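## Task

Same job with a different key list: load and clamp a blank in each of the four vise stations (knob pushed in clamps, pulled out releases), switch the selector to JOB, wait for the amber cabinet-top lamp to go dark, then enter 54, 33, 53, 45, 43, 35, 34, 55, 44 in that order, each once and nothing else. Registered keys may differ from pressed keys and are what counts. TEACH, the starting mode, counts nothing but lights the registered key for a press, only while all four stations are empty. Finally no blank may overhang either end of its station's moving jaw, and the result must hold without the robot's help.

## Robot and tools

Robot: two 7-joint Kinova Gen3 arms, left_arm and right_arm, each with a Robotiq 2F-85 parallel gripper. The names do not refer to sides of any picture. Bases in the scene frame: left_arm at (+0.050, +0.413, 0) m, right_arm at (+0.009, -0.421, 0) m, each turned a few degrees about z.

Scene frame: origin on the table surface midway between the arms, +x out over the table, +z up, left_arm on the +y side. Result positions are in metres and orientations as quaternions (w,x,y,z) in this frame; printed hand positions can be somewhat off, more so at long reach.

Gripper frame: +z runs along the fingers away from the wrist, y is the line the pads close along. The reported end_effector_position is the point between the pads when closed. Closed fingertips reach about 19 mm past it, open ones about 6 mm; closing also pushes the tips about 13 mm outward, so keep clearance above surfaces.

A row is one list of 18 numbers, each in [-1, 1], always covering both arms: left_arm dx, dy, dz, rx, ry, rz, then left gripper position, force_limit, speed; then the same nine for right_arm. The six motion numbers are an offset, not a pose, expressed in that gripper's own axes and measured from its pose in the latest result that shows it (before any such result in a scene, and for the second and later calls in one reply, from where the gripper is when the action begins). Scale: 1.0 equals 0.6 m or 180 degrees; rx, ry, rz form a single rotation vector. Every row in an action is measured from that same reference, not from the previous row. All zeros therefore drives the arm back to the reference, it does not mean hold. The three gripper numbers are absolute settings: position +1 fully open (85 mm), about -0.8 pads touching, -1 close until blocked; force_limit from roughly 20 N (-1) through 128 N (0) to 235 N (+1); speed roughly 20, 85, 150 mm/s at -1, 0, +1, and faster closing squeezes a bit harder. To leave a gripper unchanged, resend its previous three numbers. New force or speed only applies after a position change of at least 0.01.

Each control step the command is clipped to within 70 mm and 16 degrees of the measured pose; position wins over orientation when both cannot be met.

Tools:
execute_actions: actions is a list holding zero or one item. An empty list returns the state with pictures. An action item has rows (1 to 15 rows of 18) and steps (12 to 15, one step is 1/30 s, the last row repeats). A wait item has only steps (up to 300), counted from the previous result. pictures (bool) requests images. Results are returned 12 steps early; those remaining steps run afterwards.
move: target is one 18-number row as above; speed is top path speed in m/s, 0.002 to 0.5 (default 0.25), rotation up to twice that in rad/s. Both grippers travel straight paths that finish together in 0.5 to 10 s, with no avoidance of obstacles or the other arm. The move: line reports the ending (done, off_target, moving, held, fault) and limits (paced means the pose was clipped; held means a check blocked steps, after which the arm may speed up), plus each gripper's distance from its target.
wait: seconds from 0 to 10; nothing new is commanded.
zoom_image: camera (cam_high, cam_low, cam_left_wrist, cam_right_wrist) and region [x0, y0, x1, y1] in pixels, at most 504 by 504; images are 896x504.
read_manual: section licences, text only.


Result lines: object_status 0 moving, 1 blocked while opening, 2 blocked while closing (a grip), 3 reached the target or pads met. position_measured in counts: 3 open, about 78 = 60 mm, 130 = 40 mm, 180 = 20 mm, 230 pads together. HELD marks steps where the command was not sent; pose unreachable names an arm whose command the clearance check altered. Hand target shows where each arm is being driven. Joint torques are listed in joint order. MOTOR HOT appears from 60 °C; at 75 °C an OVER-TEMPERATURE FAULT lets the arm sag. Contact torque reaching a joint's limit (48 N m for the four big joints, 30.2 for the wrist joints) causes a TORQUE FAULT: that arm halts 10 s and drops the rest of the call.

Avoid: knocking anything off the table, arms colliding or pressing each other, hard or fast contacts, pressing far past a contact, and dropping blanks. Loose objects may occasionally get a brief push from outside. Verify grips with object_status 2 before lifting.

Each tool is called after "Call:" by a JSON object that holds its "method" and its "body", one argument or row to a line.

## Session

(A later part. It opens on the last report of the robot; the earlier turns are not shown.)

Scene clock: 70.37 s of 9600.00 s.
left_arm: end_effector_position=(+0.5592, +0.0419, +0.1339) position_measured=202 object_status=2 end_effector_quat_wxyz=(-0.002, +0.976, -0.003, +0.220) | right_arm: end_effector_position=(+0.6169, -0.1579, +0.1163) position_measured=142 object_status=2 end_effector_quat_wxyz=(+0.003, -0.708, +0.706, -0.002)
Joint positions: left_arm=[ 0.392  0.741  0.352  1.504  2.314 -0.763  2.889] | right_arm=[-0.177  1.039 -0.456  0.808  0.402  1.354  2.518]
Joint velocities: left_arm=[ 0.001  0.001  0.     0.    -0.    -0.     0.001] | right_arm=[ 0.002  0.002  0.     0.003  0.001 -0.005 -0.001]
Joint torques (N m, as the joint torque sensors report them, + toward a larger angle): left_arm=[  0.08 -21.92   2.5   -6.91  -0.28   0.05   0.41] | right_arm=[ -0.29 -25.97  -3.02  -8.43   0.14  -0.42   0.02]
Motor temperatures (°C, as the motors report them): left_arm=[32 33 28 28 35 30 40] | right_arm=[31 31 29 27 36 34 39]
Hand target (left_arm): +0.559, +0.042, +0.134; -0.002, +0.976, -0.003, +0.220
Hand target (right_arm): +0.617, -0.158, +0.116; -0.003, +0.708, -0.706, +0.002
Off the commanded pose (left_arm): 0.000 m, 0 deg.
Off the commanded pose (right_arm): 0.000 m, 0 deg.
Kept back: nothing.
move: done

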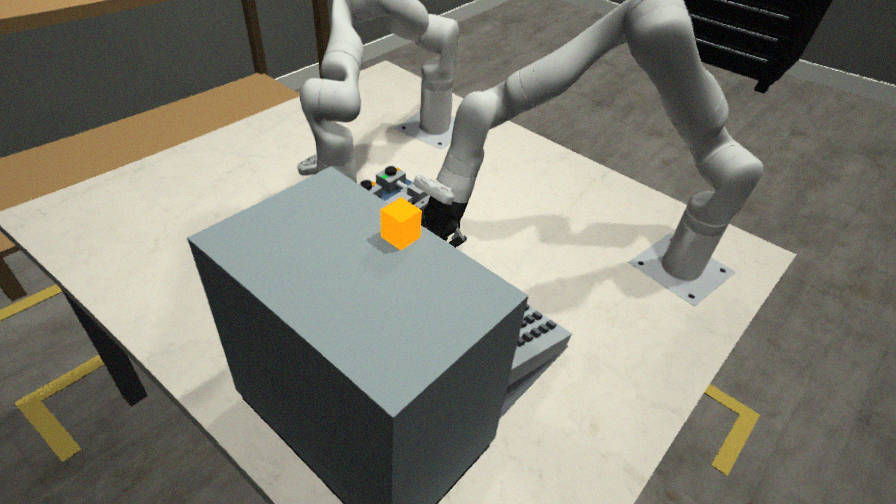

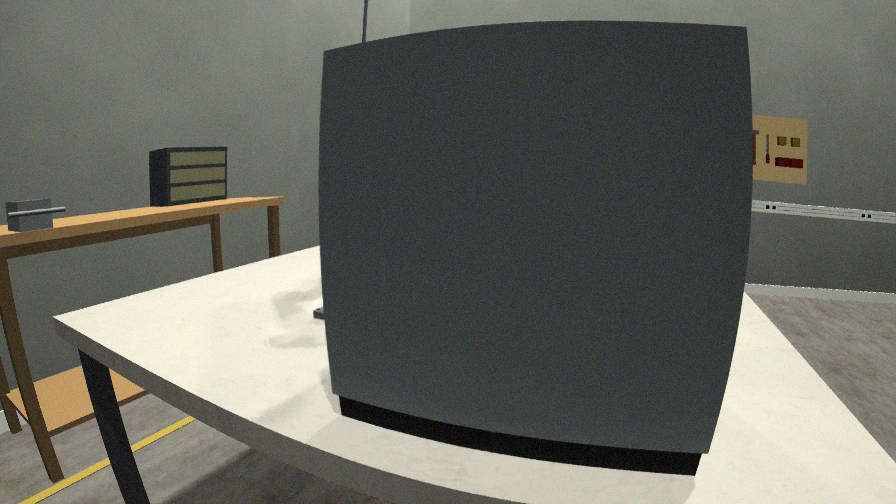

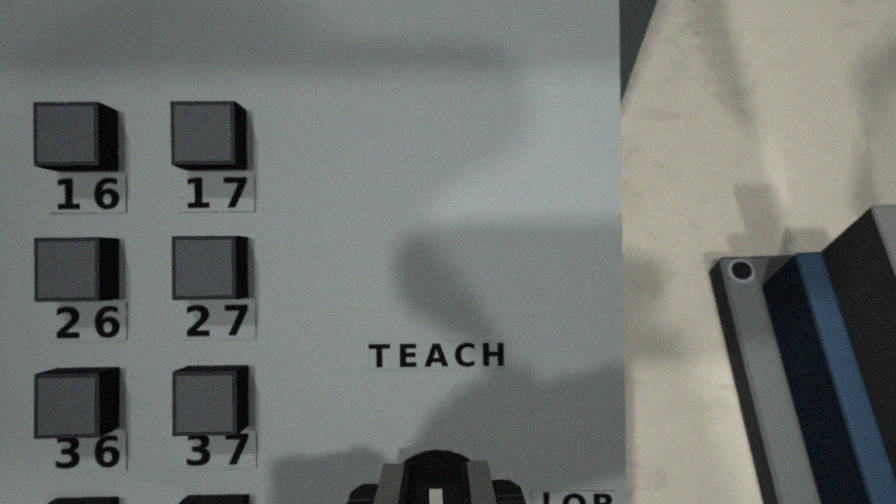

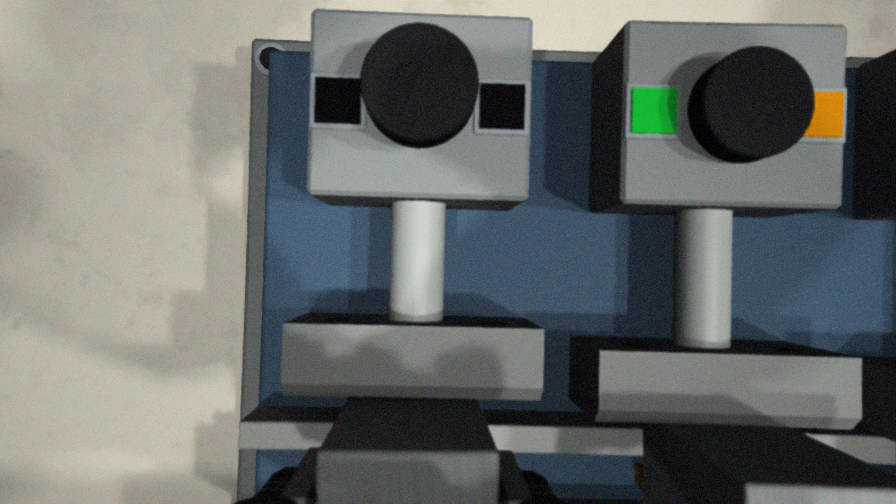

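Call:
{"method": "execute_actions", "body": {
  "actions": [
    {"rows":[[0,0,0,0,0,0,-1,-0.8,-0.5,0,0,0.001,0,0,0,-1,-0.4,-0.3],[0,0,0,0,0,0,-1,-0.8,-0.5,0,0,0.001,0,0,0,-1,-0.4,-0.3],[0,0,0,0,0,0,-1,-0.8,-0.5,0,0,0.001,0,0,0,-1,-0.4,-0.3],[0,0,0,0,0,0,-1,-0.8,-0.5,0,0,0.001,0,0,0,-1,-0.4,-0.3],[0,0,0,0,0,0,-1,-0.8,-0.5,0,0,0.001,0,0,0,0.2,-0.4,0.3]],"steps":12}
  ]
}}

Call:
{"method": "move", "body": {
  "target": [0,0,0,0,0,0,-1,-0.8,-0.5, 0,0,-0.065,0,0,0,0.2,-0.4,0.3],
  "speed": 0.08
}}

Call:
{"method": "move", "body": {
  "target": [0,0,0,0,0,0,-1,-0.8,-0.5, 0.167,0,0.02,0,0,0,-1,0,1],
  "speed": 0.15
}}

Call:
{"method": "move", "body": {
  "target": [0,0,0,0,0,0,-1,-0.8,-0.5, 0,0,0.042,0,0,0,-1,0,1],
  "speed": 0.04
}}

Call:
{"method": "move", "body": {
  "target": [0,0,0,0,0,0,-1,-0.8,-0.5, 0,0,-0.04,0,0,0,-1,0,1],
  "speed": 0.06
}}

Scene clock: 71.37 s of 9600.00 s.
left_arm: end_effector_position=(+0.5592, +0.0419, +0.1339) position_measured=202 object_status=2 end_effector_quat_wxyz=(-0.002, +0.976, -0.003, +0.220) | right_arm: end_effector_position=(+0.6169, -0.1579, +0.1161) position_measured=142 object_status=2 end_effector_quat_wxyz=(+0.003, -0.708, +0.706, -0.002)
Joint positions: left_arm=[ 0.392  0.741  0.352  1.504  2.314 -0.763  2.889] | right_arm=[-0.177  1.039 -0.456  0.808  0.402  1.354  2.518]
Joint velocities: left_arm=[ 0.     0.001 -0.     0.001 -0.     0.     0.   ] | right_arm=[-0.002  0.001 -0.    -0.    -0.001 -0.     0.001]
Joint torques (N m, as the joint torque sensors report them, + toward a larger angle): left_arm=[  0.05 -21.86   2.43  -6.86  -0.3    0.1    0.39] | right_arm=[ -0.43 -26.38  -3.02  -8.22   0.06  -0.23  -0.05]
Motor temperatures (°C, as the motors report them): left_arm=[32 33 28 28 35 30 40] | right_arm=[31 31 29 27 36 34 39]
Kept back: the last 12 steps of this action.
Steps of this call (steps 1 to 30: nothing new was sent). Readings (end_effector_position | what the end effector reports):
1: left_arm (+0.5592, +0.0419, +0.1339) | right_arm (+0.6169, -0.1579, +0.1163) | left_arm position_measured=202 object_status=2 | right_arm position_measured=142 object_status=2
2: left_arm (+0.5592, +0.0419, +0.1339) | right_arm (+0.6169, -0.1579, +0.1162) | left_arm position_measured=202 object_status=2 | right_arm position_measured=142 object_status=2
4: left_arm (+0.5592, +0.0419, +0.1339) | right_arm (+0.6169, -0.1579, +0.1162) | left_arm position_measured=202 object_status=2 | right_arm position_measured=142 object_status=2
8: left_arm (+0.5592, +0.0419, +0.1339) | right_arm (+0.6169, -0.1579, +0.1161) | left_arm position_measured=202 object_status=2 | right_arm position_measured=142 object_status=2
30: the state above

Scene clock: 72.87 s of 9600.00 s.
left_arm: end_effector_position=(+0.5592, +0.0419, +0.1339) position_measured=202 object_status=2 end_effector_quat_wxyz=(-0.002, +0.976, -0.004, +0.220) | right_arm: end_effector_position=(+0.6165, -0.1579, +0.1547) position_measured=104 object_status=3 end_effector_quat_wxyz=(+0.003, -0.708, +0.706, -0.002)
Joint positions: left_arm=[ 0.392  0.741  0.352  1.504  2.313 -0.762  2.888] | right_arm=[-0.185  1.009 -0.46   0.744  0.391  1.443  2.534]
Joint velocities: left_arm=[ 0.001 -0.    -0.001  0.    -0.    -0.    -0.001] | right_arm=[ 0.002 -0.    -0.    -0.004  0.     0.005  0.   ]
Joint torques (N m, as the joint torque sensors report them, + toward a larger angle): left_arm=[  0.13 -21.84   2.48  -6.93  -0.34   0.07   0.41] | right_arm=[ -0.2  -25.18  -2.62  -7.65   0.2   -0.15  -0.01]
Motor temperatures (°C, as the motors report them): left_arm=[32 33 28 28 35 30 40] | right_arm=[31 31 29 27 36 34 39]
Hand target (left_arm): +0.559, +0.042, +0.134; -0.002, +0.976, -0.003, +0.220
Hand target (right_arm): +0.617, -0.158, +0.155; -0.003, +0.708, -0.706, +0.002
Off your previous action's commanded pose (left_arm): 0.000 m, 0 deg at its last step (step 12 of this call).
Off your previous action's commanded pose (right_arm): 0.000 m, 0 deg at its last step (step 12 of this call).
Off the commanded pose (left_arm): 0.000 m, 0 deg.
Off the commanded pose (right_arm): 0.000 m, 0 deg.
Kept back: nothing.
move: done

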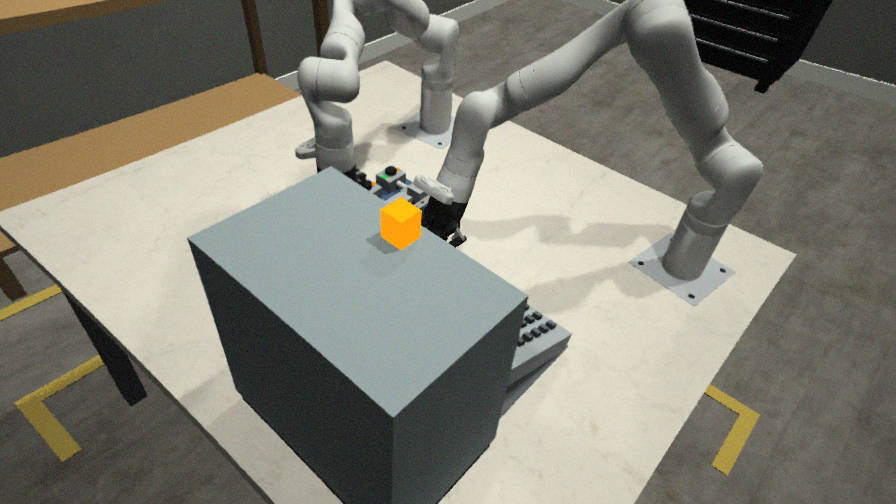

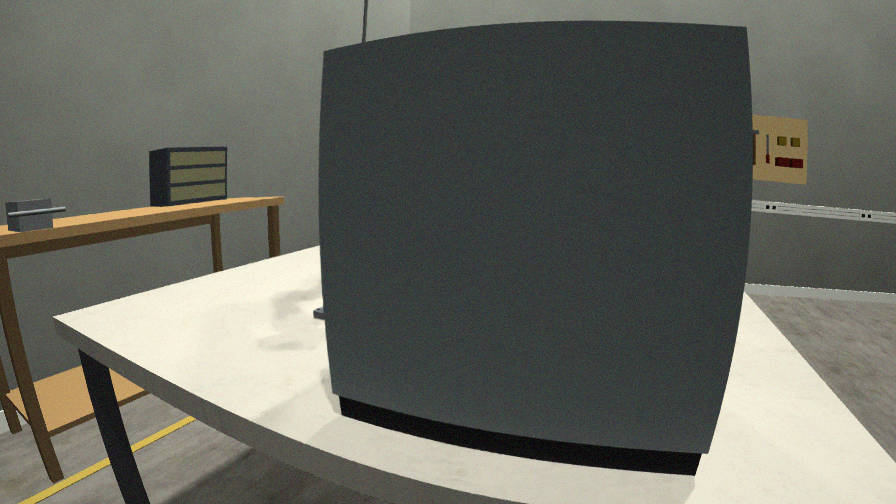

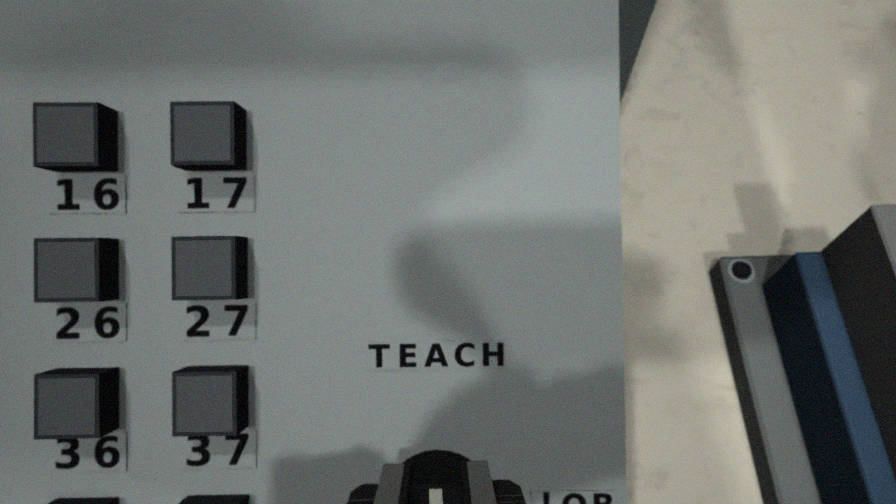

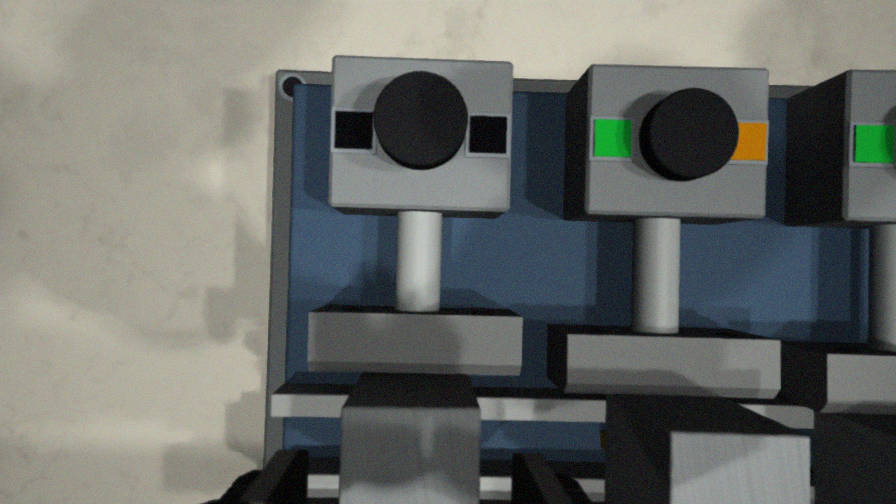

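Scene clock: 74.00 s of 9600.00 s.
left_arm: end_effector_position=(+0.5592, +0.0419, +0.1339) position_measured=202 object_status=2 end_effector_quat_wxyz=(-0.002, +0.976, -0.004, +0.220) | right_arm: end_effector_position=(+0.6173, -0.2578, +0.1428) position_measured=232 object_status=3 end_effector_quat_wxyz=(+0.003, -0.708, +0.706, -0.002)
Joint positions: left_arm=[ 0.392  0.741  0.352  1.504  2.313 -0.762  2.888] | right_arm=[ 0.005  0.927 -0.472  0.971  0.388  1.312  2.633]
Joint velocities: left_arm=[-0.    -0.     0.    -0.     0.001 -0.001  0.   ] | right_arm=[ 0.004 -0.003  0.     0.003  0.    -0.002  0.001]
Joint torques (N m, as the joint torque sensors report them, + toward a larger angle): left_arm=[  0.   -21.92   2.57  -6.9   -0.34   0.13   0.41] | right_arm=[ -0.48 -24.07  -3.19  -7.93   0.03   0.07  -0.07]
Motor temperatures (°C, as the motors report them): left_arm=[32 33 28 28 35 30 40] | right_arm=[31 31 29 27 36 34 39]
Hand target (left_arm): +0.559, +0.042, +0.134; -0.002, +0.976, -0.004, +0.220
Hand target (right_arm): +0.617, -0.258, +0.143; -0.003, +0.708, -0.707, +0.002
Off the commanded pose (left_arm): 0.000 m, 0 deg.
Off the commanded pose (right_arm): 0.001 m, 0 deg.
Kept back: nothing.
move: done

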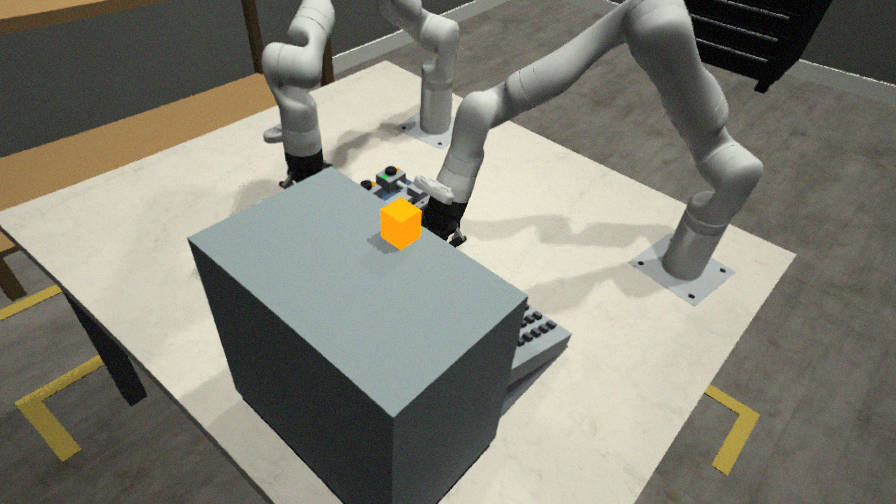

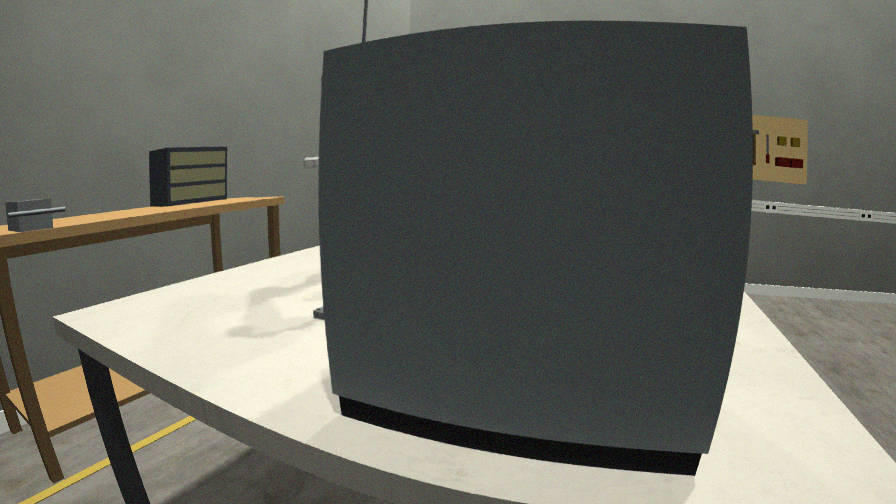

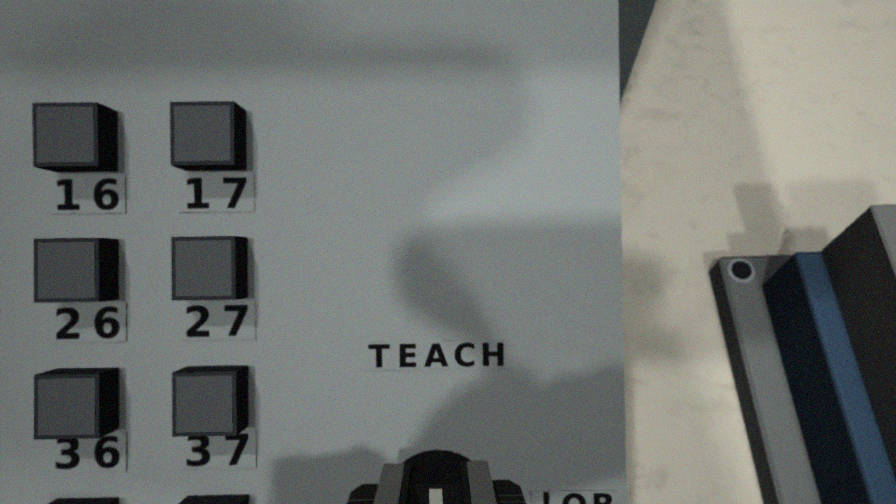

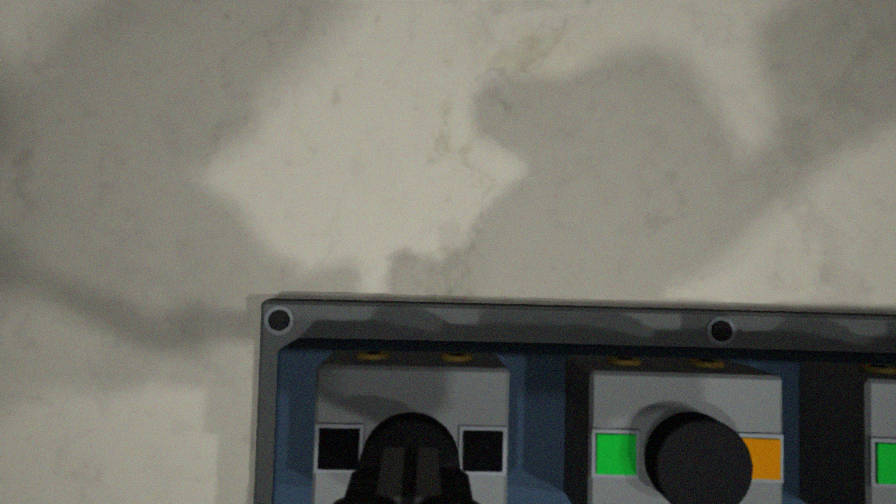

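Scene clock: 74.93 s of 9600.00 s.
left_arm: end_effector_position=(+0.5592, +0.0419, +0.1339) position_measured=202 object_status=2 end_effector_quat_wxyz=(-0.002, +0.976, -0.004, +0.220) | right_arm: end_effector_position=(+0.6179, -0.2577, +0.1209) position_measured=232 object_status=3 end_effector_quat_wxyz=(+0.004, -0.708, +0.707, -0.003)
Joint positions: left_arm=[ 0.392  0.741  0.352  1.504  2.313 -0.762  2.888] | right_arm=[ 0.008  0.947 -0.468  1.005  0.398  1.258  2.623]
Joint velocities: left_arm=[-0.001 -0.     0.     0.     0.     0.001 -0.   ] | right_arm=[ 0.001  0.002  0.     0.002  0.    -0.004 -0.   ]
Joint torques (N m, as the joint torque sensors report them, + toward a larger angle): left_arm=[  0.03 -21.84   2.48  -6.69  -0.34   0.09   0.3 ] | right_arm=[ -0.43 -20.69  -2.58  -7.19   0.42  -1.27  -0.08]
Motor temperatures (°C, as the motors report them): left_arm=[32 33 28 28 35 30 40] | right_arm=[31 31 29 27 36 34 39]
Hand target (left_arm): +0.559, +0.042, +0.134; -0.002, +0.976, -0.004, +0.220
Hand target (right_arm): +0.617, -0.258, +0.118; -0.003, +0.708, -0.706, +0.002
Off the commanded pose (left_arm): 0.000 m, 0 deg.
Off the commanded pose (right_arm): 0.003 m, 0 deg.
Kept back: nothing.
move: done

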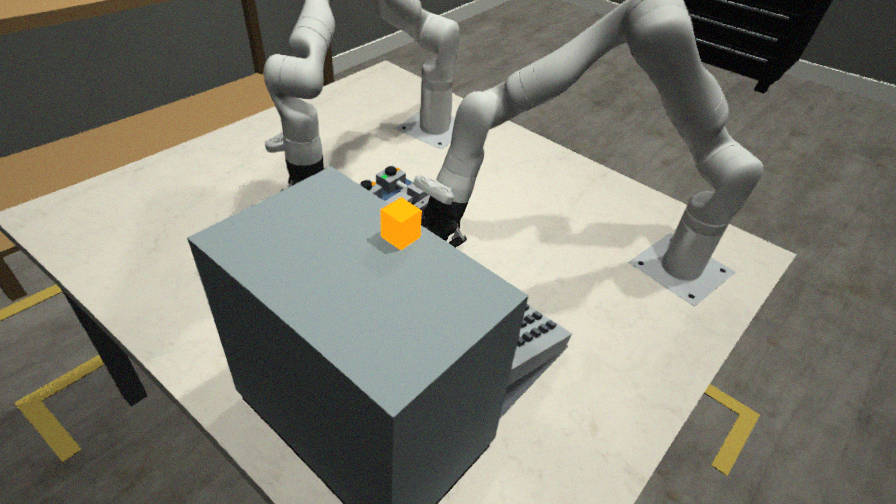

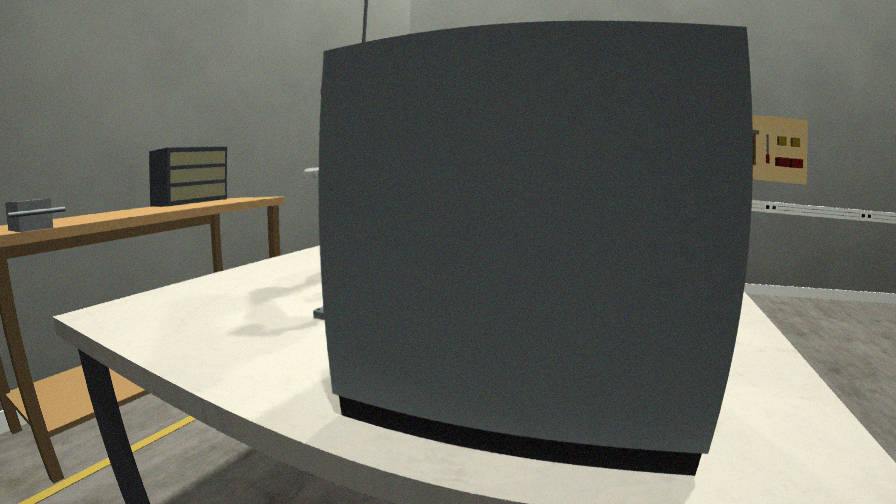

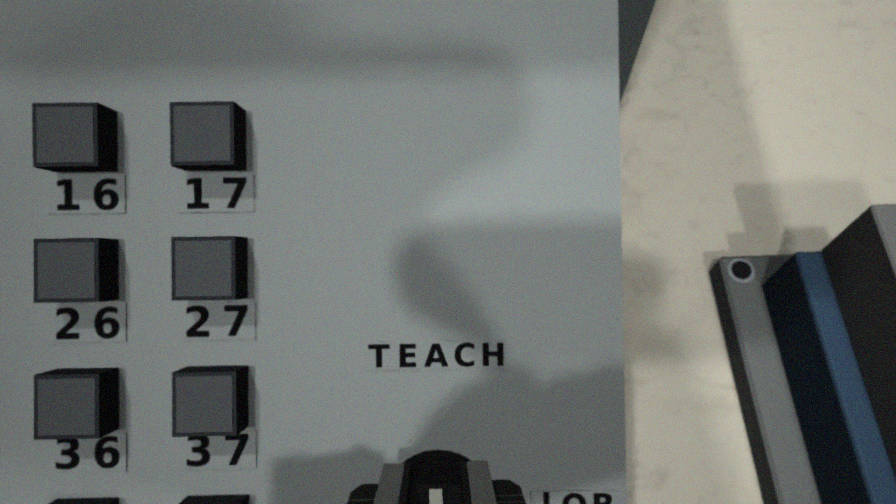

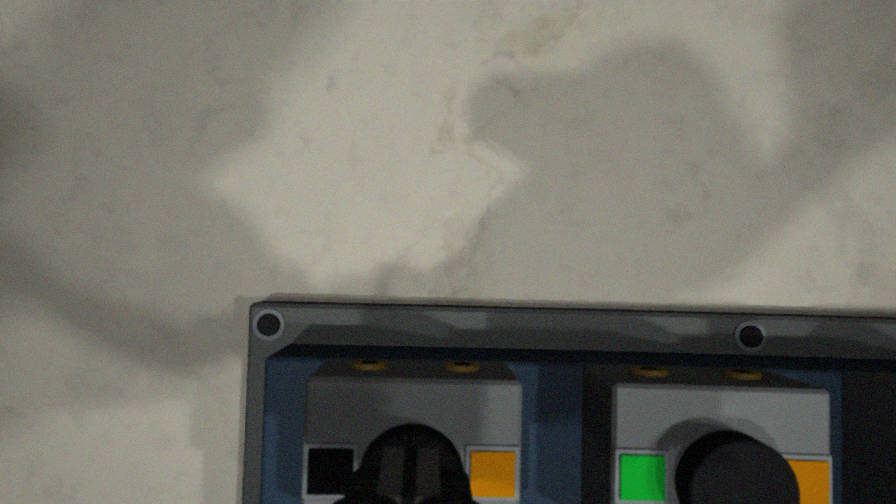

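Scene clock: 75.73 s of 9600.00 s.
left_arm: end_effector_position=(+0.5592, +0.0419, +0.1339) position_measured=202 object_status=2 end_effector_quat_wxyz=(-0.002, +0.976, -0.004, +0.220) | right_arm: end_effector_position=(+0.6176, -0.2576, +0.1448) position_measured=232 object_status=3 end_effector_quat_wxyz=(+0.004, -0.708, +0.706, -0.003)
Joint positions: left_arm=[ 0.392  0.741  0.352  1.504  2.313 -0.762  2.887] | right_arm=[ 0.005  0.924 -0.472  0.972  0.388  1.311  2.633]
Joint velocities: left_arm=[-0.    -0.    -0.     0.     0.001 -0.001 -0.   ] | right_arm=[ 0.    -0.001  0.    -0.002 -0.     0.004  0.001]
Joint torques (N m, as the joint torque sensors report them, + toward a larger angle): left_arm=[  0.01 -21.75   2.51  -6.75  -0.39   0.11   0.32] | right_arm=[ -0.35 -23.93  -3.03  -7.91   0.02  -0.18   0.07]
Motor temperatures (°C, as the motors report them): left_arm=[32 33 28 28 35 30 40] | right_arm=[31 31 29 27 36 34 39]
Hand target (left_arm): +0.559, +0.042, +0.134; -0.002, +0.976, -0.004, +0.220
Hand target (right_arm): +0.618, -0.258, +0.145; -0.004, +0.708, -0.706, +0.003
Off the commanded pose (left_arm): 0.000 m, 0 deg.
Off the commanded pose (right_arm): 0.000 m, 0 deg.
Kept back: nothing.
move: done

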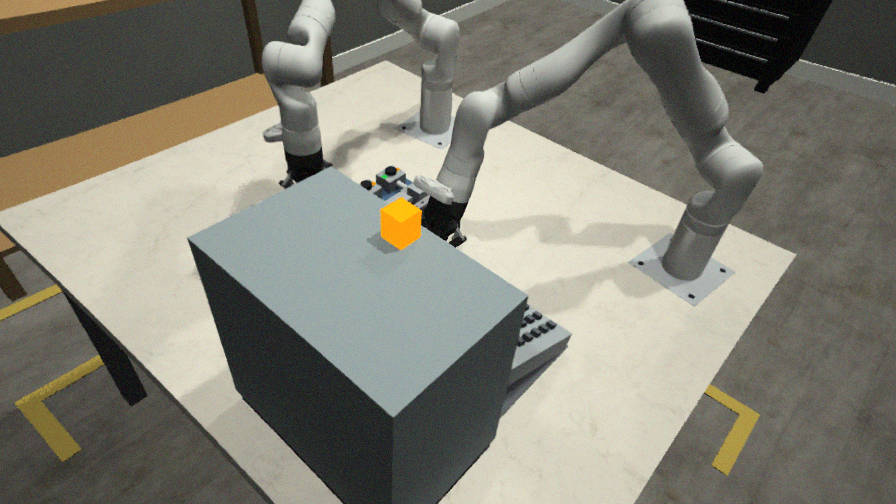

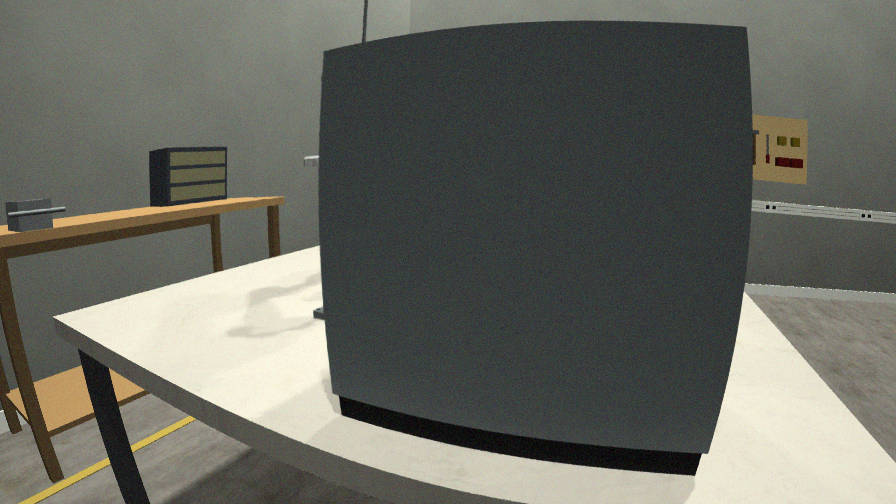

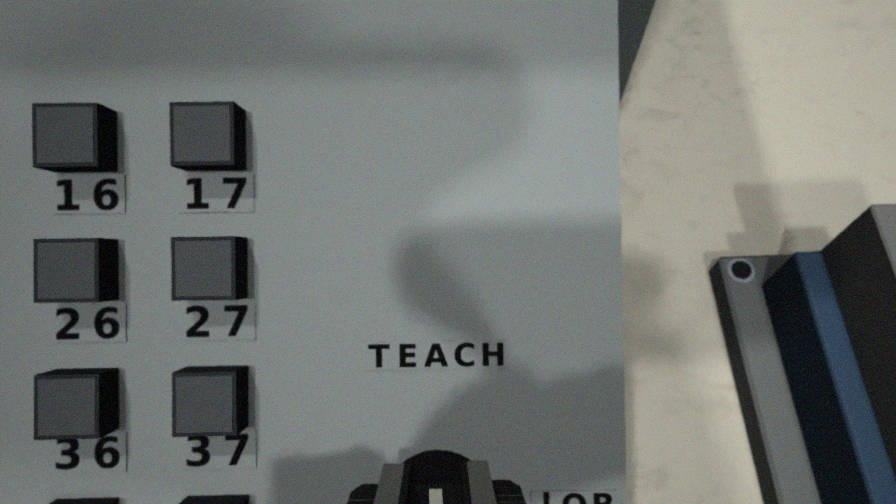

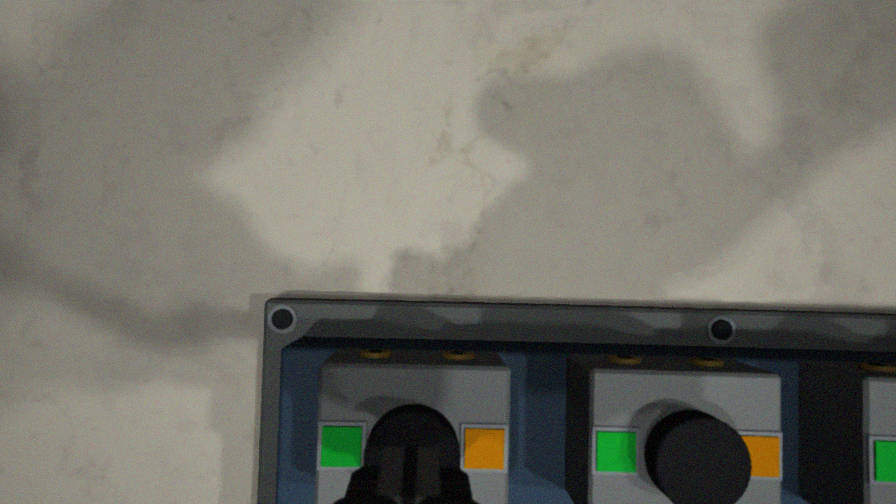

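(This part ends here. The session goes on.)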